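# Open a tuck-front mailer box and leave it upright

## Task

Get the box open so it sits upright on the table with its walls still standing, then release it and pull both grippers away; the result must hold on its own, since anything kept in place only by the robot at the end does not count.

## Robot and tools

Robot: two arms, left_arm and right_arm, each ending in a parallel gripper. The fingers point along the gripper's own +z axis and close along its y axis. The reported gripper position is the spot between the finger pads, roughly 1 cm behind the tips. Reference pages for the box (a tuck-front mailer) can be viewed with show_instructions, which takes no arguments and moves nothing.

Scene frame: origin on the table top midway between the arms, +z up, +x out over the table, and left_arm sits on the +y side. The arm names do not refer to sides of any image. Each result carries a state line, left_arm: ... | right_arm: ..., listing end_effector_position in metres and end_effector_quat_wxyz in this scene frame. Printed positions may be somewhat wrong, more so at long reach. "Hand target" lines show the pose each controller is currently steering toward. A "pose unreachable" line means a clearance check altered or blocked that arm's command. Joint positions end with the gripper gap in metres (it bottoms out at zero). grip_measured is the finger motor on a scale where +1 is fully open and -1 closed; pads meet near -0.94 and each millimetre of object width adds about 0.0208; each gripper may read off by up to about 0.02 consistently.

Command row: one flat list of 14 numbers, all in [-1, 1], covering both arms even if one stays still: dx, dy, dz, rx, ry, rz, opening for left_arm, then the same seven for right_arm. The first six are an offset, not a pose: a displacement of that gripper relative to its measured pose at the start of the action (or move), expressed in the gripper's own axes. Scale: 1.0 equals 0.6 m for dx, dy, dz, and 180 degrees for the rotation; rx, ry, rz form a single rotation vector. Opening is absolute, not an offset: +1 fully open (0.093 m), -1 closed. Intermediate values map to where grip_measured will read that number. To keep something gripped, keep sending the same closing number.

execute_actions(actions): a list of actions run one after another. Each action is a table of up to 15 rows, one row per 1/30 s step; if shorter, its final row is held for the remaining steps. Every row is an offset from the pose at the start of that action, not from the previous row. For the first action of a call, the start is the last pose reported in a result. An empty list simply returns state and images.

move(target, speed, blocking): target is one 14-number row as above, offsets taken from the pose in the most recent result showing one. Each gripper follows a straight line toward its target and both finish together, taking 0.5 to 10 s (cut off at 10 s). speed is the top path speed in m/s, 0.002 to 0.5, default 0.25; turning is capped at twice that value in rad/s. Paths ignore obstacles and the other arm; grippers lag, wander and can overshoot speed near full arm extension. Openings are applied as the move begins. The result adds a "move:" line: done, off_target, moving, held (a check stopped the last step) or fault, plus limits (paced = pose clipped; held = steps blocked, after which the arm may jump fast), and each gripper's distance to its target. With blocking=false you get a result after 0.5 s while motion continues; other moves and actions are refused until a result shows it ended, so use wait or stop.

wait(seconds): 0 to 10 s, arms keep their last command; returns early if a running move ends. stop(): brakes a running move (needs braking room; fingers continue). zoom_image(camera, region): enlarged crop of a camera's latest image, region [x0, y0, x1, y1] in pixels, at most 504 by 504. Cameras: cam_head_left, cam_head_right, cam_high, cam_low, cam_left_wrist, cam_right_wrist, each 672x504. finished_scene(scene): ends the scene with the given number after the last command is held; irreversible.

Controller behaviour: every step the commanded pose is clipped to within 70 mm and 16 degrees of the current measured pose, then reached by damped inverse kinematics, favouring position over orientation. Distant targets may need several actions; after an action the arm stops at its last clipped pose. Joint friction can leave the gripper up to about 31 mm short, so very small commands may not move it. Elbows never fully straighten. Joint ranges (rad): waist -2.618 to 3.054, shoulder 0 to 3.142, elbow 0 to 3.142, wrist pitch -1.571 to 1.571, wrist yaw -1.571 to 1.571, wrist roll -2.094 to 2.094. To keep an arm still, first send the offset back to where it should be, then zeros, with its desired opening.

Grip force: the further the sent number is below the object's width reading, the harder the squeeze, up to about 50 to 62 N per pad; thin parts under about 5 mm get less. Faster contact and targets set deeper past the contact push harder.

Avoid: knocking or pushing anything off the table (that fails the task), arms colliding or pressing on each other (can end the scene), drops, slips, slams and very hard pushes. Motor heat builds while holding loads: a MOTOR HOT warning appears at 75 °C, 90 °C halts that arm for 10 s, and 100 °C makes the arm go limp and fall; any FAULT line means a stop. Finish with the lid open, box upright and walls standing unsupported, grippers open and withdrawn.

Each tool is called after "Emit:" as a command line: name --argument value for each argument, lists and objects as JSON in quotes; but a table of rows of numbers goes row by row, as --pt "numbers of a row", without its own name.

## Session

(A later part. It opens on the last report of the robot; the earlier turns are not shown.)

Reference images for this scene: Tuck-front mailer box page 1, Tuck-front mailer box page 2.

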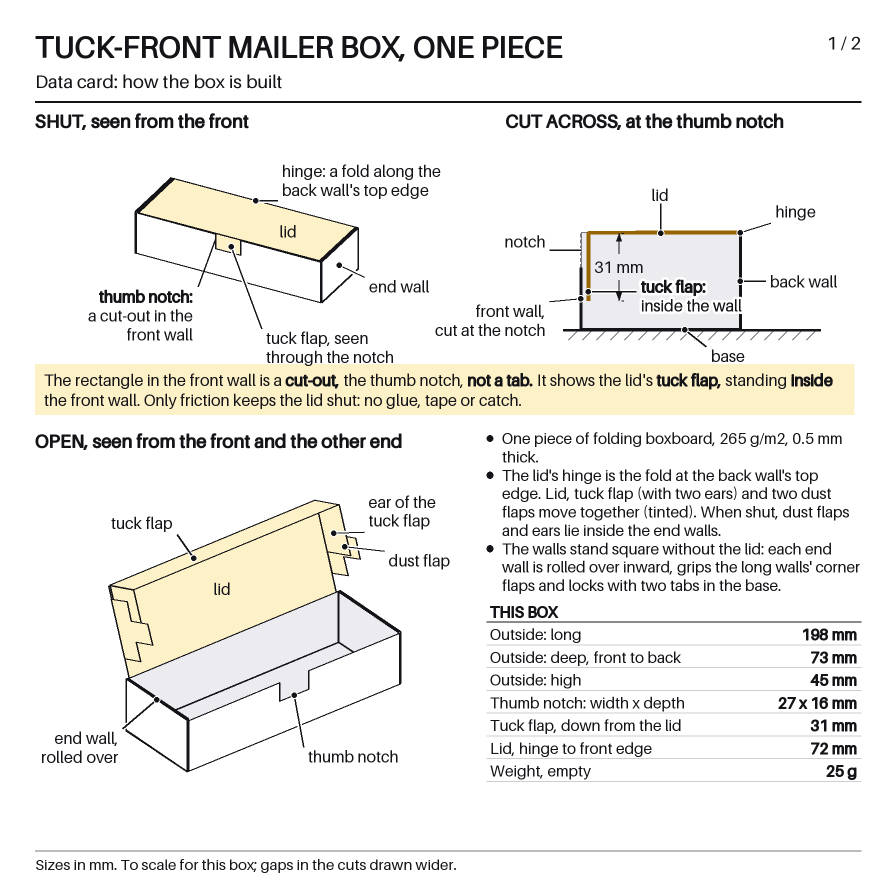

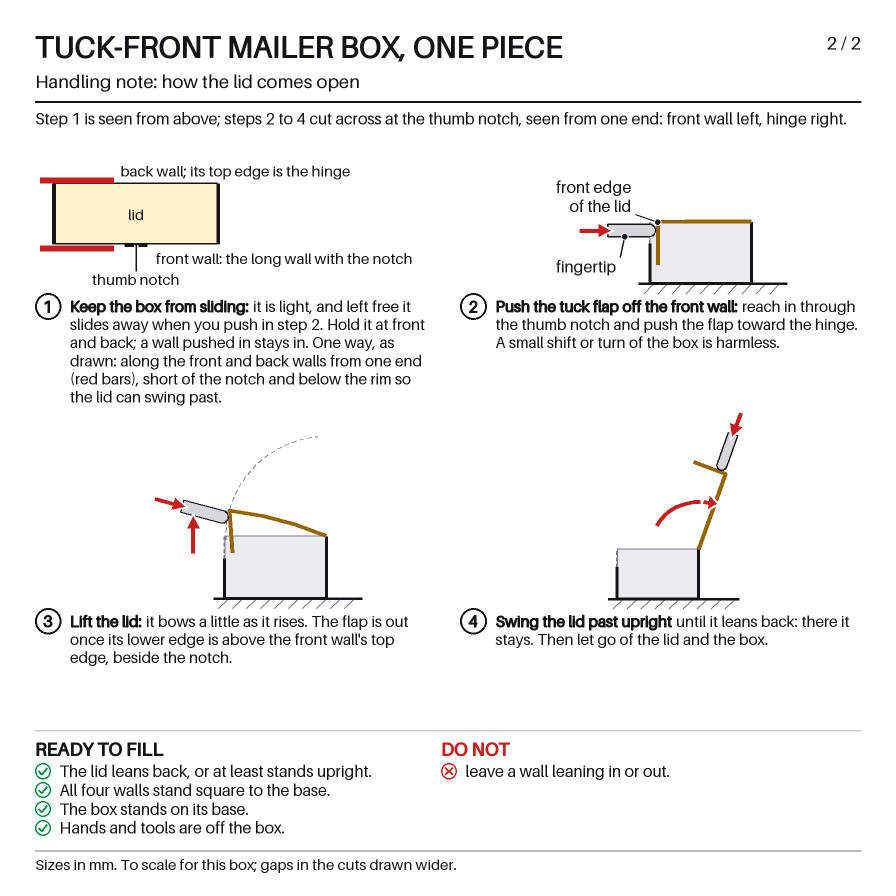

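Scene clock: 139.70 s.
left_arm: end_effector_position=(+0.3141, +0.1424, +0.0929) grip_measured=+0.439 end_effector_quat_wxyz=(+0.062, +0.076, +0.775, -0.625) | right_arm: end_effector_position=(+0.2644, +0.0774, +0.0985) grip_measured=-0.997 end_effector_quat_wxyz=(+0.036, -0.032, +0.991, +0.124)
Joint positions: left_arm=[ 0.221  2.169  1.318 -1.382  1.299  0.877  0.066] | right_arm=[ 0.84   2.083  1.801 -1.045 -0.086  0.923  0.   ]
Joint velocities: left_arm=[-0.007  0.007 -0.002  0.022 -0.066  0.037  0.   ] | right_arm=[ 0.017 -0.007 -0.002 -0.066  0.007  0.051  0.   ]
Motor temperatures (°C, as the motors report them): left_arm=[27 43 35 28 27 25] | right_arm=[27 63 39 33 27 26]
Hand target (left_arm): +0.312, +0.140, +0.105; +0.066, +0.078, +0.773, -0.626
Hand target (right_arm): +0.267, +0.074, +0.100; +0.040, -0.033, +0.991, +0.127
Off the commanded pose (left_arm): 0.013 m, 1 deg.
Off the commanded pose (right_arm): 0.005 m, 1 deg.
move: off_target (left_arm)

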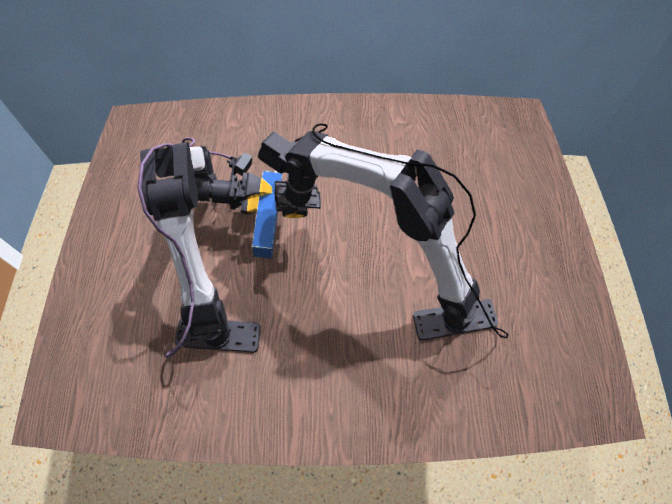

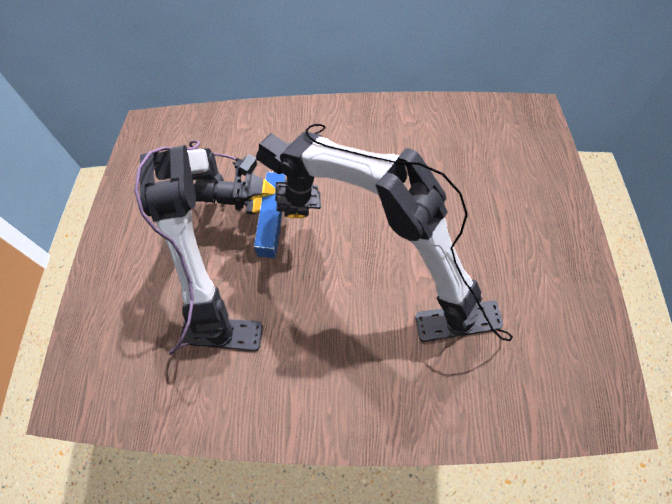

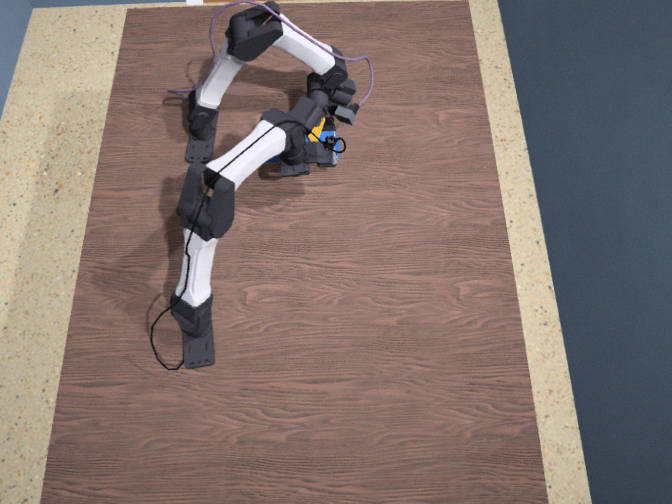

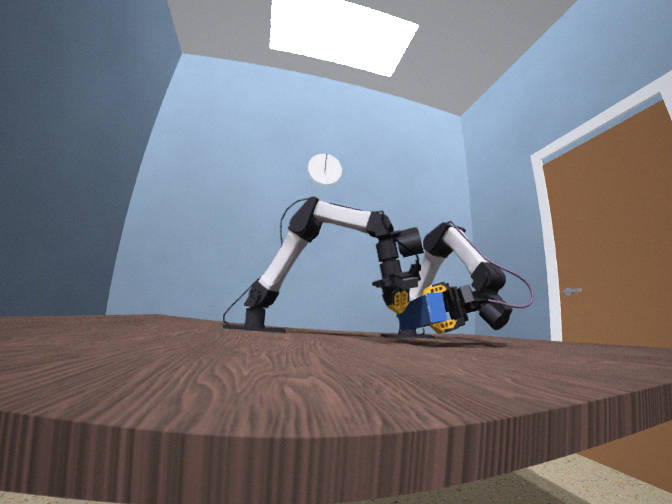

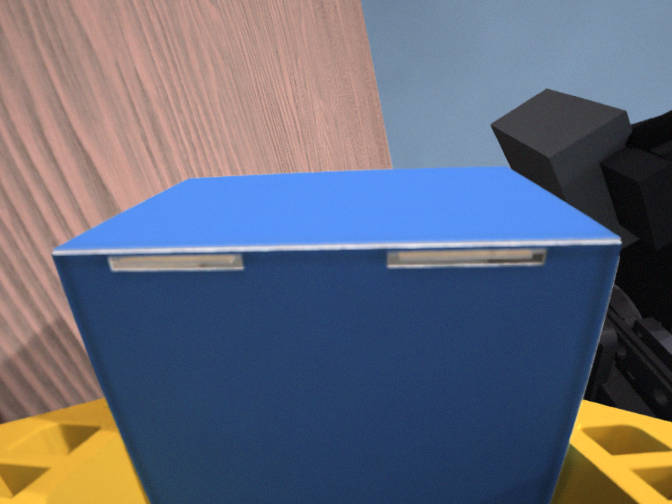

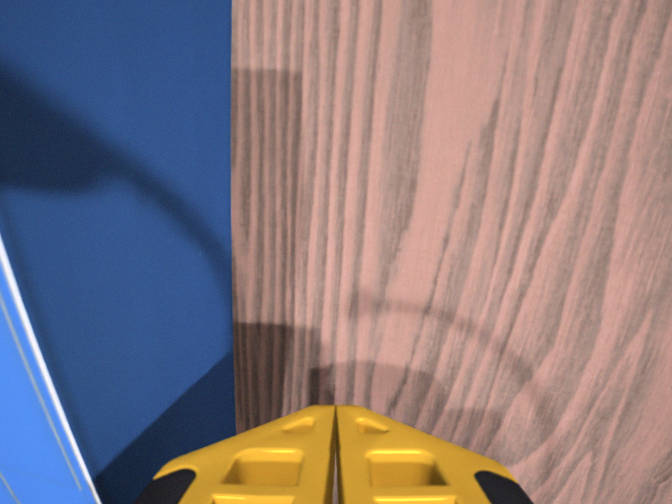

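Slipped off and sprang back. Reposition.

Emit:
move --target '[0,0,0,0,0,0,0.42,0.01,0.02,-0.1,0,0,0,-1]' --speed 0.05

Emit:
move --target '[0,0,0,0,0,0,0.42,0,0.07,0.0,0,0,0,-1]' --speed 0.04

Scene clock: 143.03 s.
left_arm: end_effector_position=(+0.3141, +0.1424, +0.0929) grip_measured=+0.439 end_effector_quat_wxyz=(+0.062, +0.076, +0.775, -0.625) | right_arm: end_effector_position=(+0.2563, +0.0705, +0.1461) grip_measured=-0.997 end_effector_quat_wxyz=(+0.027, -0.032, +0.993, +0.113)
Joint positions: left_arm=[ 0.221  2.169  1.318 -1.382  1.299  0.877  0.066] | right_arm=[ 0.847  2.078  1.989 -1.264 -0.086  0.928  0.   ]
Joint velocities: left_arm=[-0.002 -0.002 -0.007 -0.051  0.022  0.081 -0.001] | right_arm=[ 0.007 -0.017 -0.002  0.037 -0.037 -0.051  0.   ]
Motor temperatures (°C, as the motors report them): left_arm=[27 43 35 28 27 25] | right_arm=[27 63 39 33 27 26]
Hand target (left_arm): +0.314, +0.142, +0.093; +0.062, +0.076, +0.775, -0.625
Hand target (right_arm): +0.255, +0.074, +0.159; +0.036, -0.032, +0.991, +0.124
Off the commanded pose (left_arm): 0.000 m, 0 deg.
Off the commanded pose (right_arm): 0.013 m, 2 deg.
move: off_target (right_arm)

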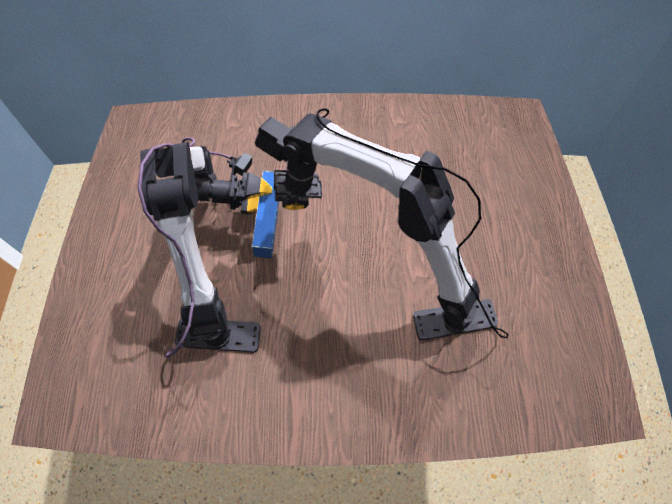

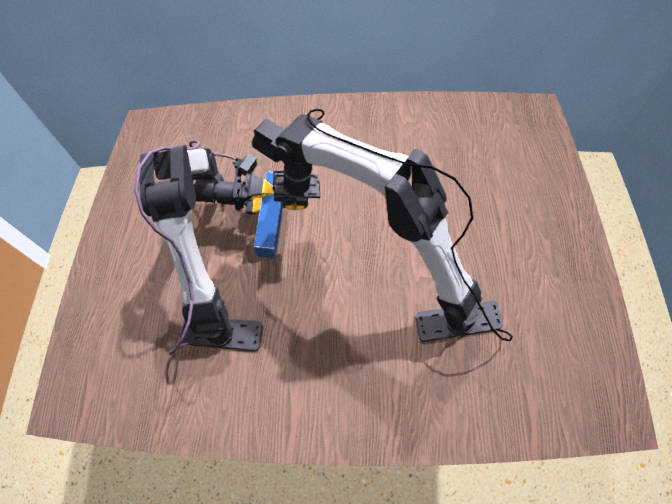

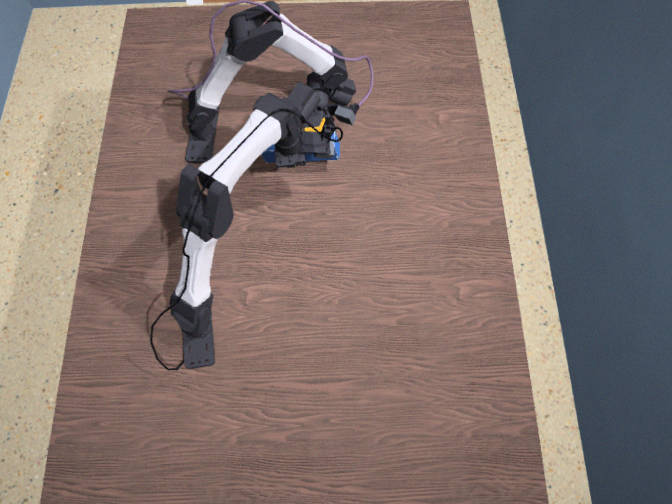

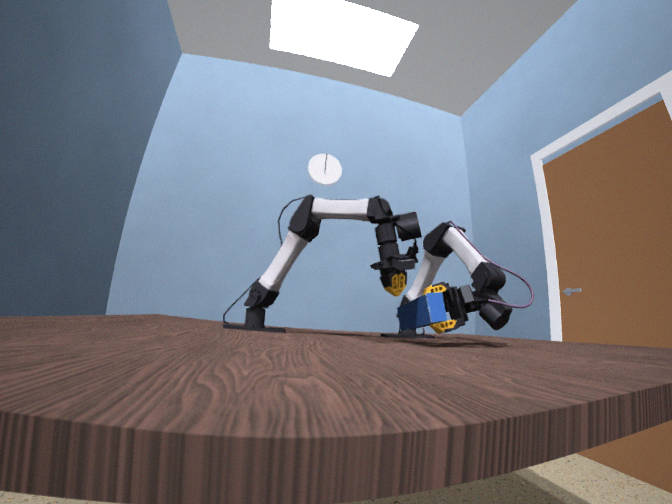

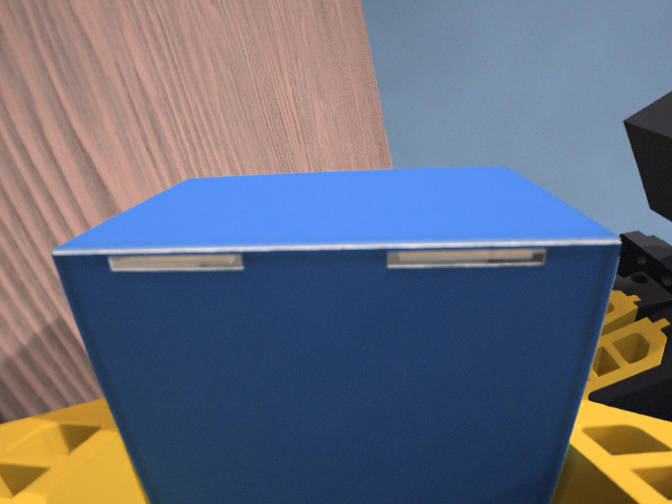

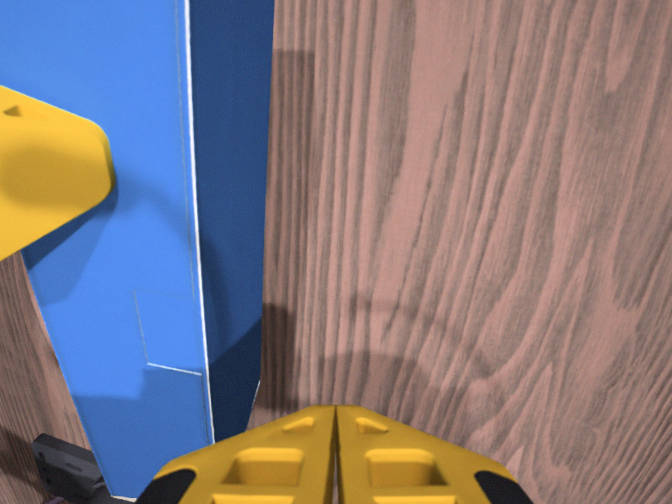

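Scene clock: 144.53 s.
left_arm: end_effector_position=(+0.3141, +0.1424, +0.0929) grip_measured=+0.439 end_effector_quat_wxyz=(+0.062, +0.076, +0.775, -0.625) | right_arm: end_effector_position=(+0.2539, +0.1084, +0.1534) grip_measured=-0.997 end_effector_quat_wxyz=(+0.024, -0.033, +0.993, +0.113)
Joint positions: left_arm=[ 0.221  2.169  1.318 -1.382  1.299  0.877  0.066] | right_arm=[ 0.896  2.256  2.303 -1.4   -0.081  0.975  0.   ]
Joint velocities: left_arm=[ 0.007 -0.012 -0.002  0.051 -0.051 -0.051 -0.001] | right_arm=[-0.002  0.012  0.012 -0.095  0.007  0.007  0.   ]
Motor temperatures (°C, as the motors report them): left_arm=[27 43 35 28 27 25] | right_arm=[27 63 40 33 27 26]
Hand target (left_arm): +0.314, +0.142, +0.093; +0.062, +0.076, +0.775, -0.625
Hand target (right_arm): +0.253, +0.112, +0.155; +0.027, -0.032, +0.993, +0.114
Off the commanded pose (left_arm): 0.000 m, 0 deg.
Off the commanded pose (right_arm): 0.004 m, 0 deg.
move: done

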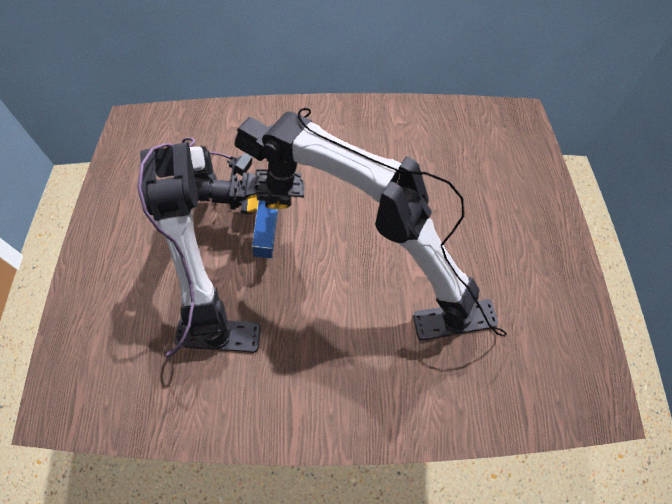

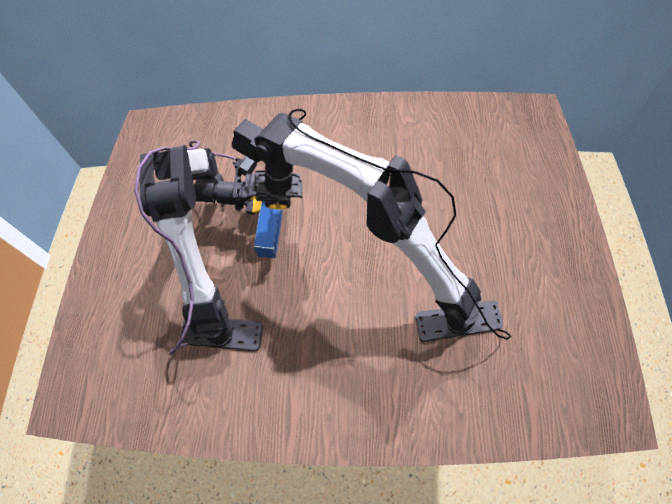

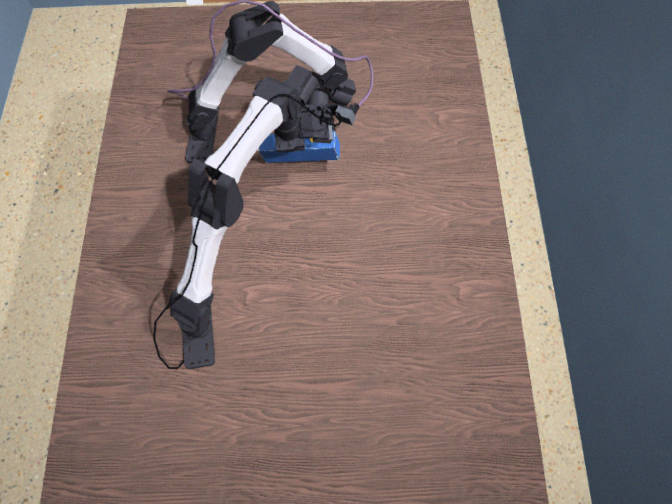

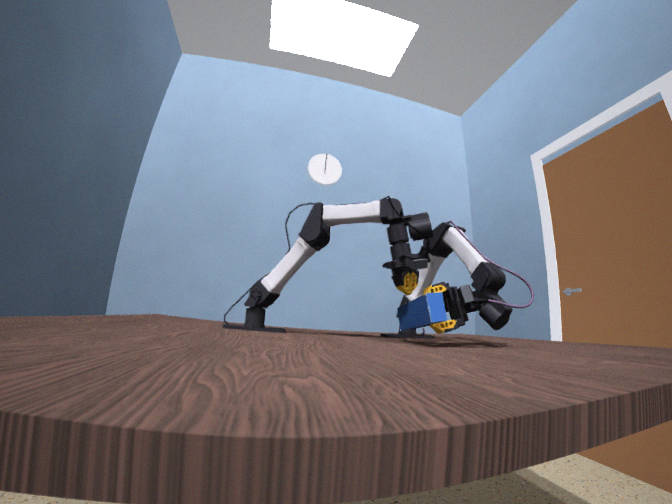

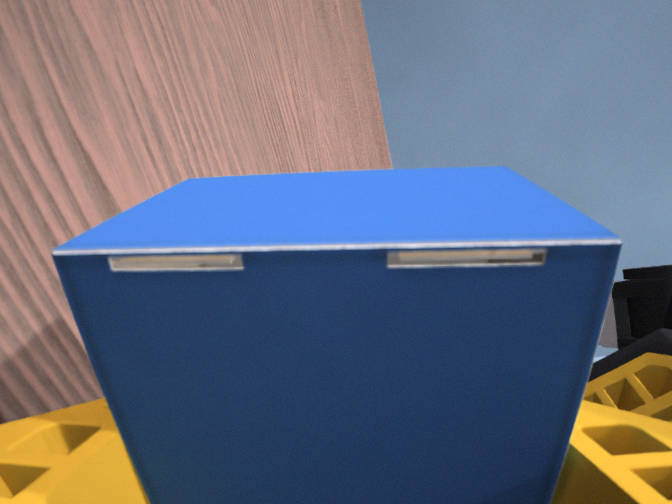

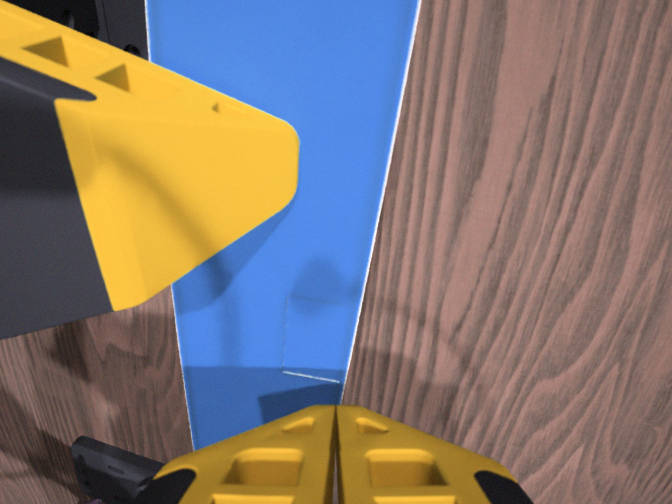

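Emit:
move --target '[0,0,0,0,0,0,0.42,-0.01,0.008,0.045,0,0,0,-1]' --speed 0.015

Scene clock: 150.00 s.
left_arm: end_effector_position=(+0.3141, +0.1424, +0.0929) grip_measured=+0.439 end_effector_quat_wxyz=(+0.062, +0.076, +0.775, -0.625) | right_arm: end_effector_position=(+0.2615, +0.1211, +0.1426) grip_measured=-0.997 end_effector_quat_wxyz=(+0.032, -0.034, +0.991, +0.125)
Joint positions: left_arm=[ 0.221  2.169  1.318 -1.382  1.299  0.877  0.066] | right_arm=[ 0.896  2.286  2.304 -1.342 -0.081  0.975  0.   ]
Joint velocities: left_arm=[ 0.007  0.002 -0.002 -0.037  0.007 -0.007 -0.001] | right_arm=[ 0.007  0.002  0.007 -0.022  0.037  0.007  0.   ]
Motor temperatures (°C, as the motors report them): left_arm=[27 43 35 28 27 25] | right_arm=[27 64 40 32 27 26]
Hand target (left_arm): +0.314, +0.142, +0.093; +0.062, +0.076, +0.775, -0.625
Hand target (right_arm): +0.260, +0.119, +0.129; +0.024, -0.033, +0.993, +0.113
Off the commanded pose (left_arm): 0.000 m, 0 deg.
Off the commanded pose (right_arm): 0.014 m, 2 deg.
move: off_target (right_arm)

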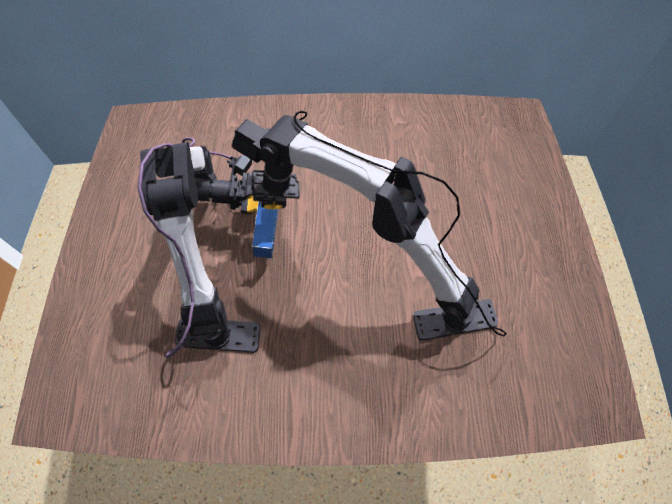

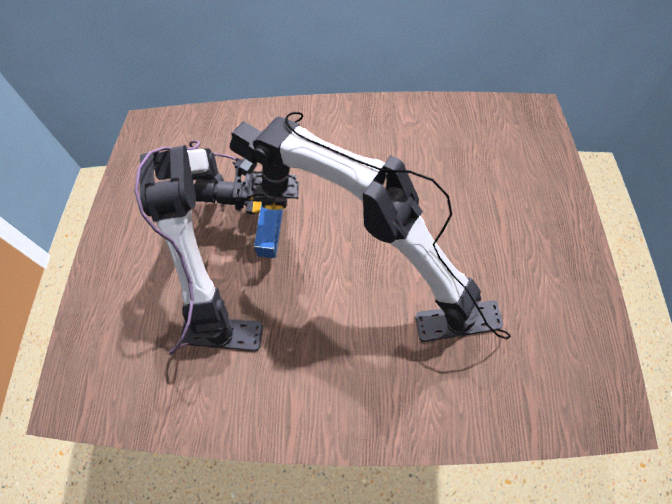

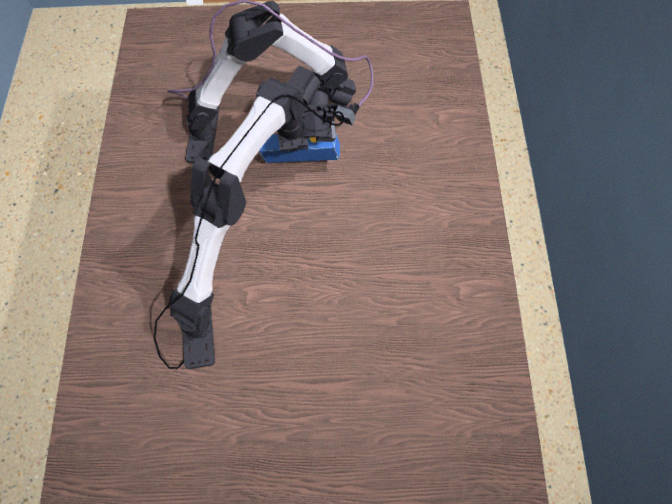

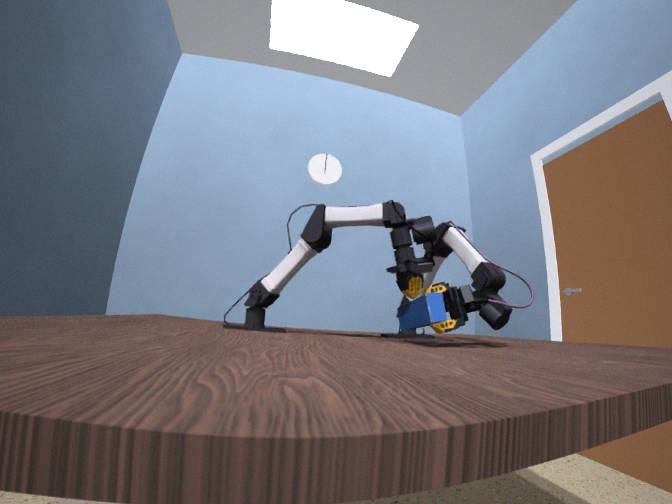

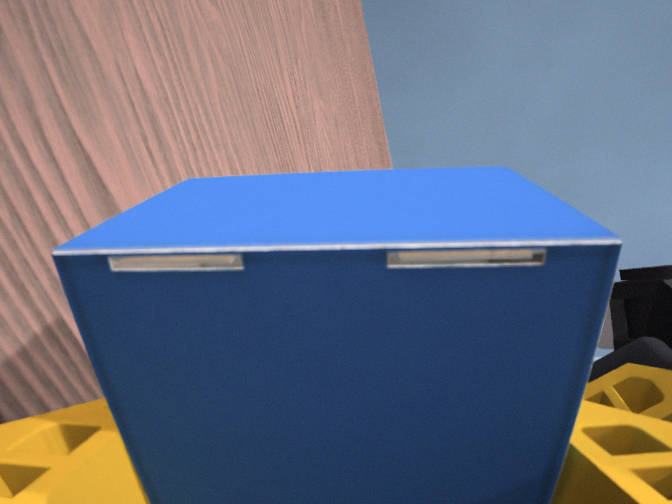

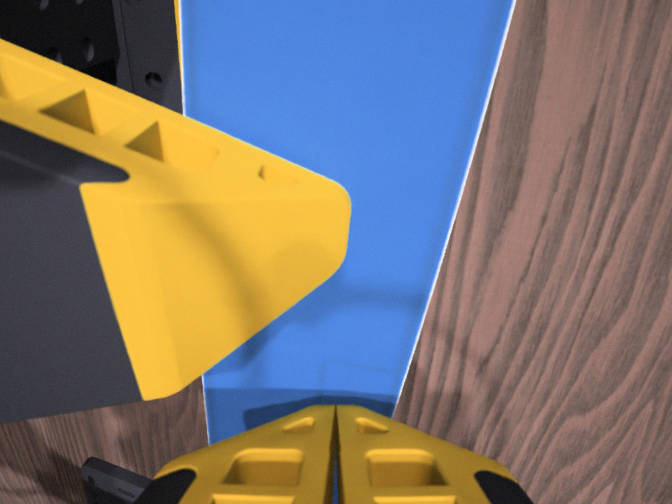

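Emit:
move --target '[0,0,0,0,0,0,0.42,0.003,-0.02,0.03,0,0,0,-1]' --speed 0.012

Emit:
move --target '[0,-0.02,0,0,0,0,0.42,0,-0.045,0.025,0,0,0,-1]' --speed 0.01

Scene clock: 154.17 s.
left_arm: end_effector_position=(+0.3139, +0.1435, +0.0882) grip_measured=+0.439 end_effector_quat_wxyz=(+0.064, +0.089, +0.780, -0.616) | right_arm: end_effector_position=(+0.2599, +0.1189, +0.1280) grip_measured=-0.997 end_effector_quat_wxyz=(+0.035, -0.034, +0.990, +0.131)
Joint positions: left_arm=[ 0.221  2.169  1.318 -1.359  1.275  0.877  0.066] | right_arm=[ 0.896  2.232  2.151 -1.23  -0.082  0.975  0.   ]
Joint velocities: left_arm=[-0.017 -0.012  0.007 -0.007  0.007 -0.007  0.   ] | right_arm=[ 0.007  0.007  0.002  0.007 -0.037 -0.081  0.   ]
Motor temperatures (°C, as the motors report them): left_arm=[27 43 35 28 27 25] | right_arm=[27 64 40 32 27 26]
Hand target (left_arm): +0.314, +0.142, +0.093; +0.062, +0.076, +0.775, -0.624
Hand target (right_arm): +0.261, +0.114, +0.122; +0.032, -0.034, +0.991, +0.125
Off the commanded pose (left_arm): 0.005 m, 2 deg.
Off the commanded pose (right_arm): 0.008 m, 1 deg.
move: done

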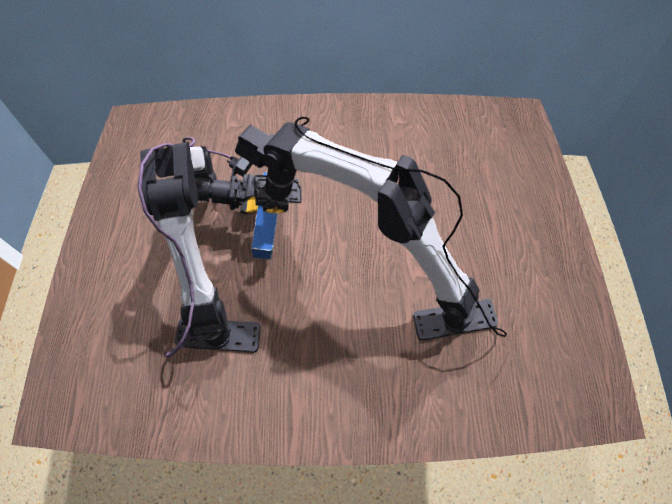

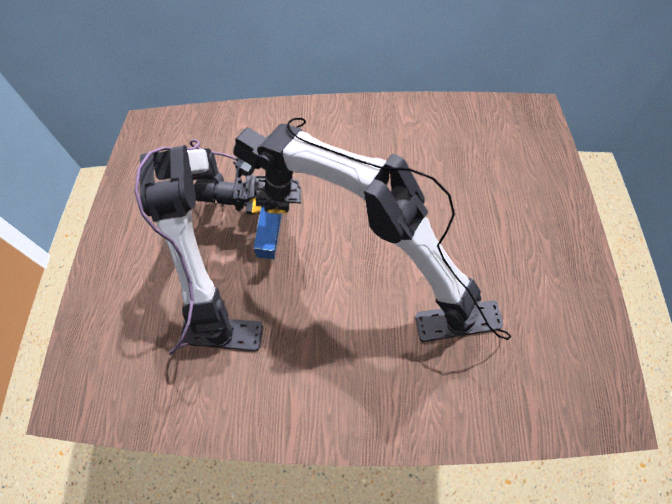

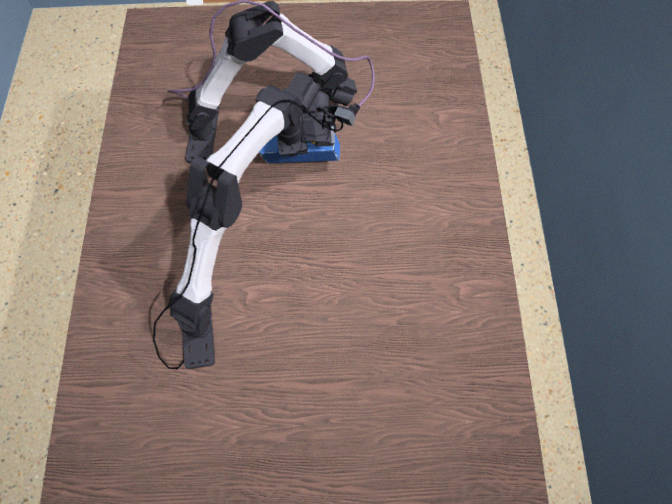

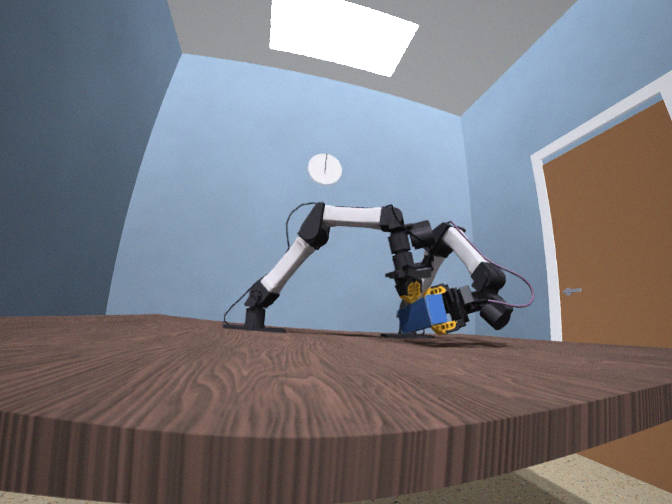

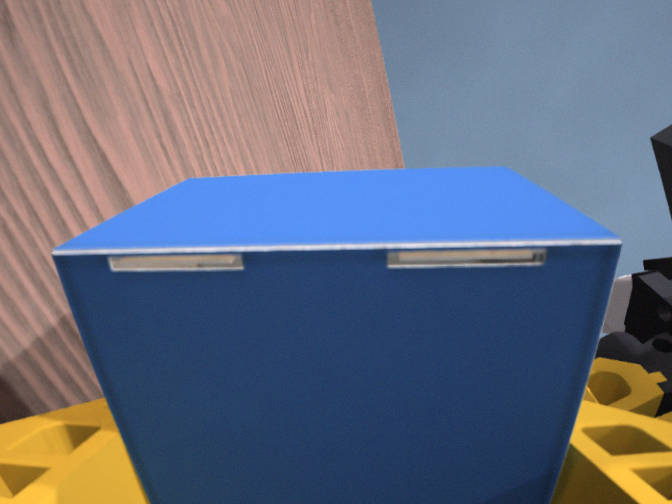

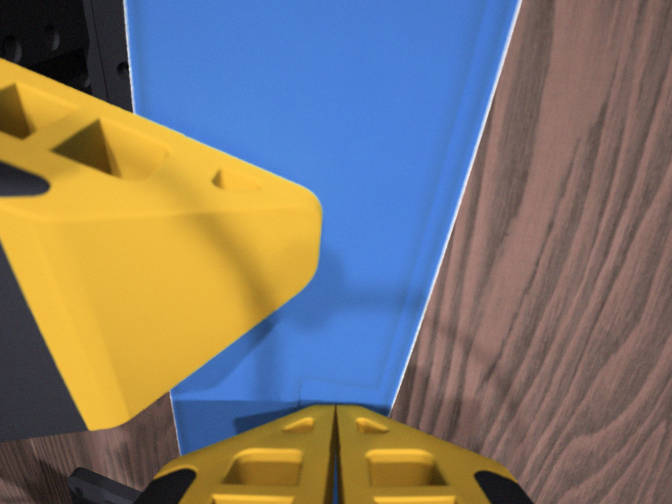

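Scene clock: 157.47 s.
left_arm: end_effector_position=(+0.3135, +0.1447, +0.0833) grip_measured=+0.439 end_effector_quat_wxyz=(+0.066, +0.101, +0.786, -0.606) | right_arm: end_effector_position=(+0.2592, +0.1070, +0.1162) grip_measured=-0.997 end_effector_quat_wxyz=(+0.037, -0.037, +0.988, +0.146)
Joint positions: left_arm=[ 0.221  2.169  1.318 -1.337  1.25   0.877  0.066] | right_arm=[ 0.878  2.141  1.949 -1.093 -0.101  0.954  0.   ]
Joint velocities: left_arm=[-0.012 -0.002 -0.007 -0.007 -0.051  0.051  0.001] | right_arm=[ 0.007  0.012 -0.007  0.037 -0.037 -0.007  0.   ]
Motor temperatures (°C, as the motors report them): left_arm=[27 43 35 28 27 25] | right_arm=[27 65 40 32 27 26]
Hand target (left_arm): +0.311, +0.141, +0.099; +0.064, +0.089, +0.781, -0.615
Hand target (right_arm): +0.263, +0.096, +0.107; +0.035, -0.034, +0.990, +0.130
Off the commanded pose (left_arm): 0.017 m, 2 deg.
Off the commanded pose (right_arm): 0.014 m, 2 deg.
move: off_target (left_arm, right_arm)

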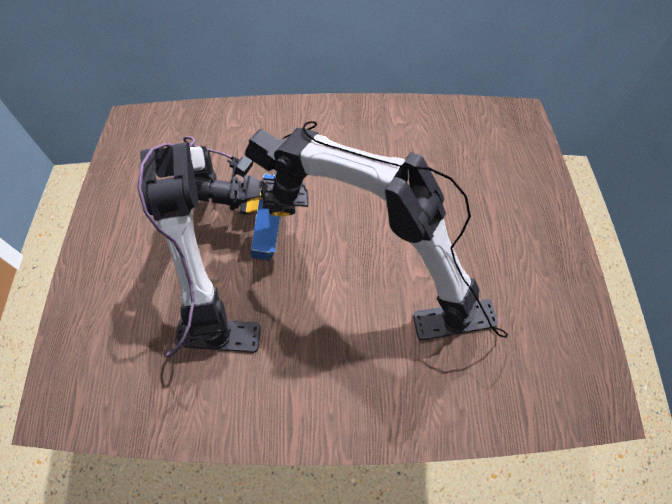

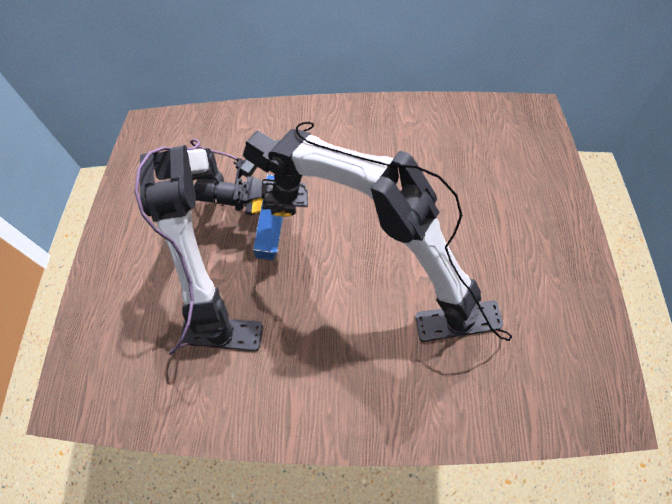

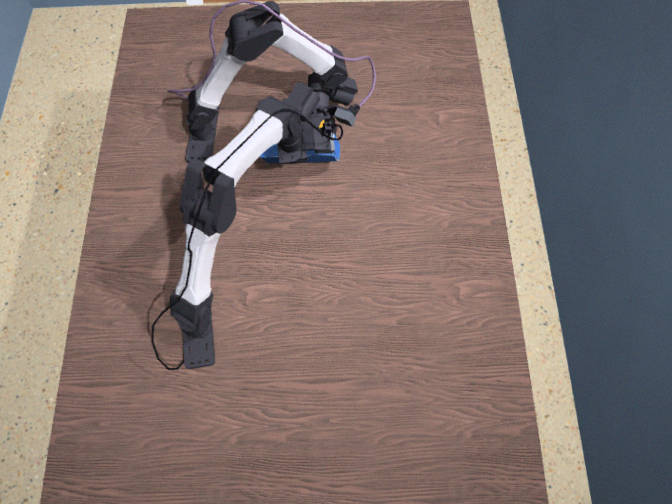

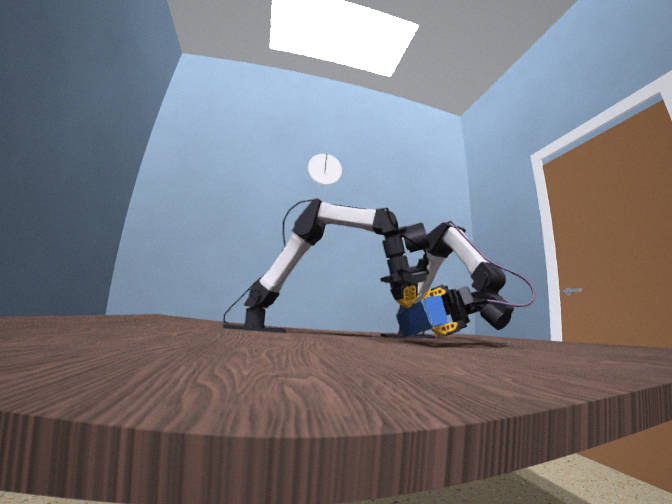

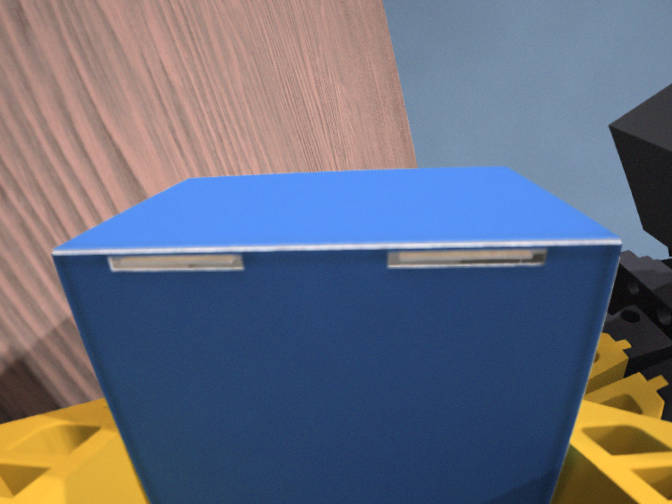

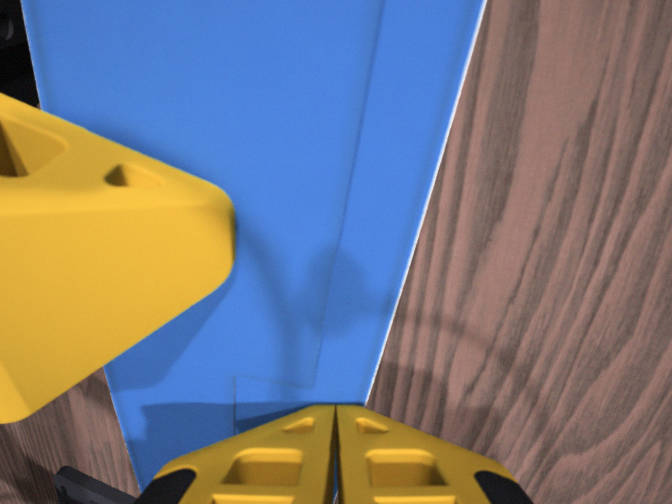

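Emit:
move --target '[0,-0.03,0,0,0,0,0.42,0,-0.03,0.03,0.1,0,0,-1]' --speed 0.01

Scene clock: 168.97 s.
left_arm: end_effector_position=(+0.3135, +0.1451, +0.0818) grip_measured=+0.439 end_effector_quat_wxyz=(+0.065, +0.103, +0.788, -0.603) | right_arm: end_effector_position=(+0.2620, +0.0943, +0.1027) grip_measured=-0.997 end_effector_quat_wxyz=(+0.039, -0.034, +0.998, +0.047)
Joint positions: left_arm=[ 0.221  2.169  1.318 -1.33   1.243  0.874  0.066] | right_arm=[ 0.901  2.289  2.172 -1.333  0.015  0.967  0.   ]
Joint velocities: left_arm=[ 0.002 -0.007 -0.007 -0.007 -0.037 -0.022  0.001] | right_arm=[-0.002  0.002 -0.007 -0.066 -0.007  0.022  0.   ]
Motor temperatures (°C, as the motors report them): left_arm=[27 44 35 28 27 25] | right_arm=[27 65 41 32 27 26]
Hand target (left_arm): +0.311, +0.142, +0.093; +0.066, +0.101, +0.786, -0.606
Hand target (right_arm): +0.261, +0.100, +0.102; +0.042, -0.034, +0.997, +0.048
Off the commanded pose (left_arm): 0.019 m, 0 deg.
Off the commanded pose (right_arm): 0.009 m, 7 deg.
move: off_target (left_arm, right_arm; path cut at 10 s)

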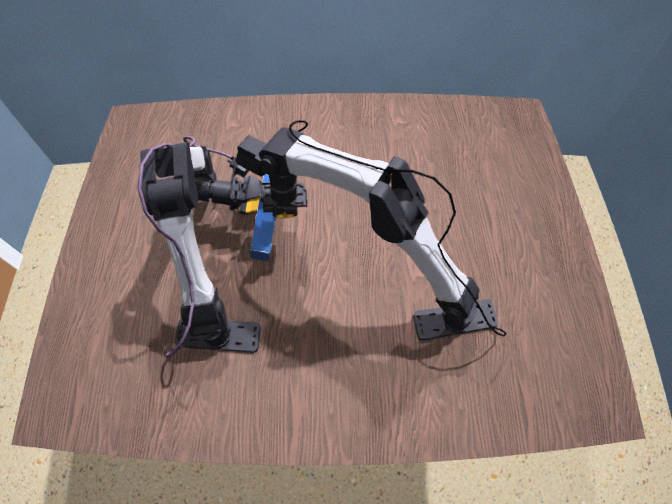

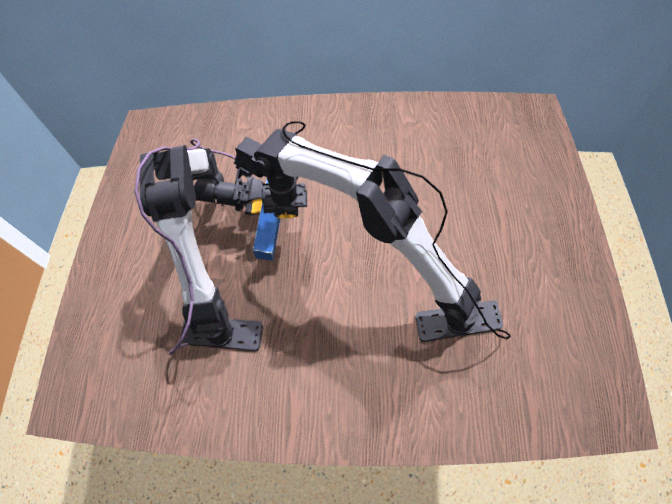

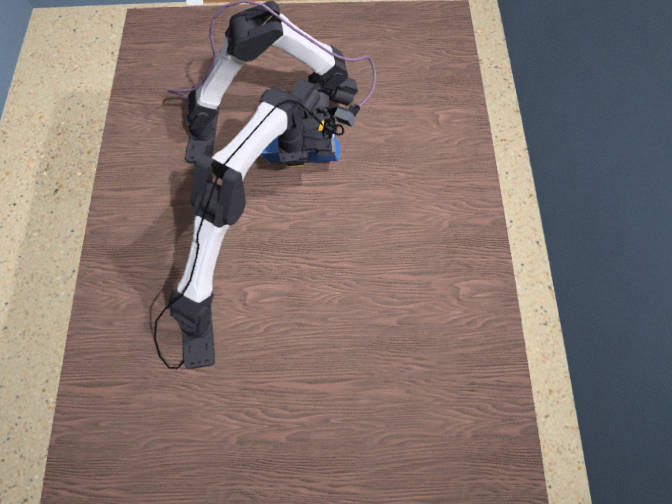

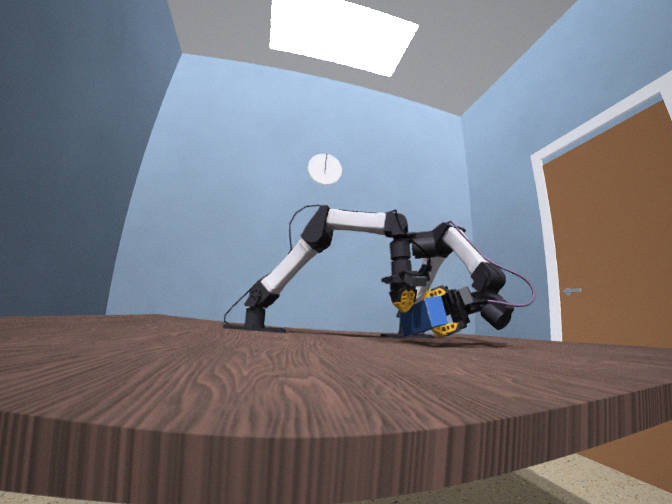

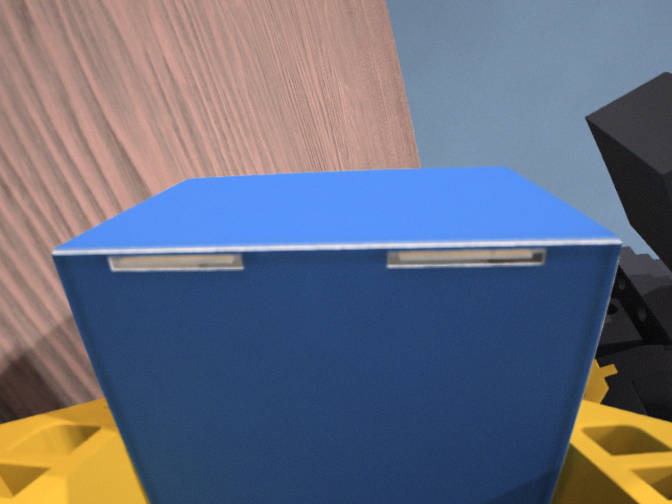

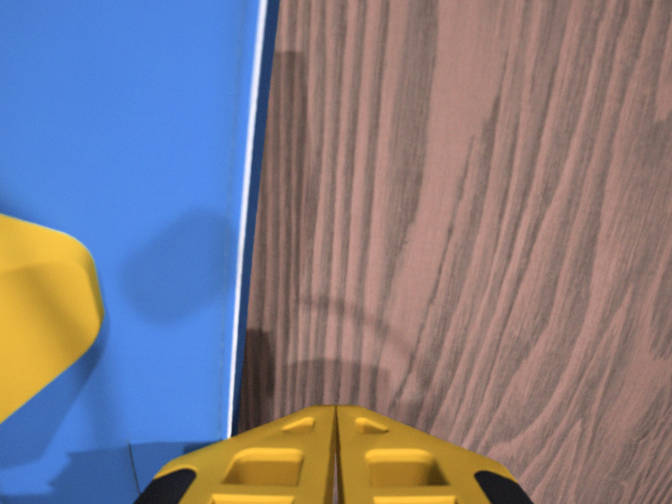

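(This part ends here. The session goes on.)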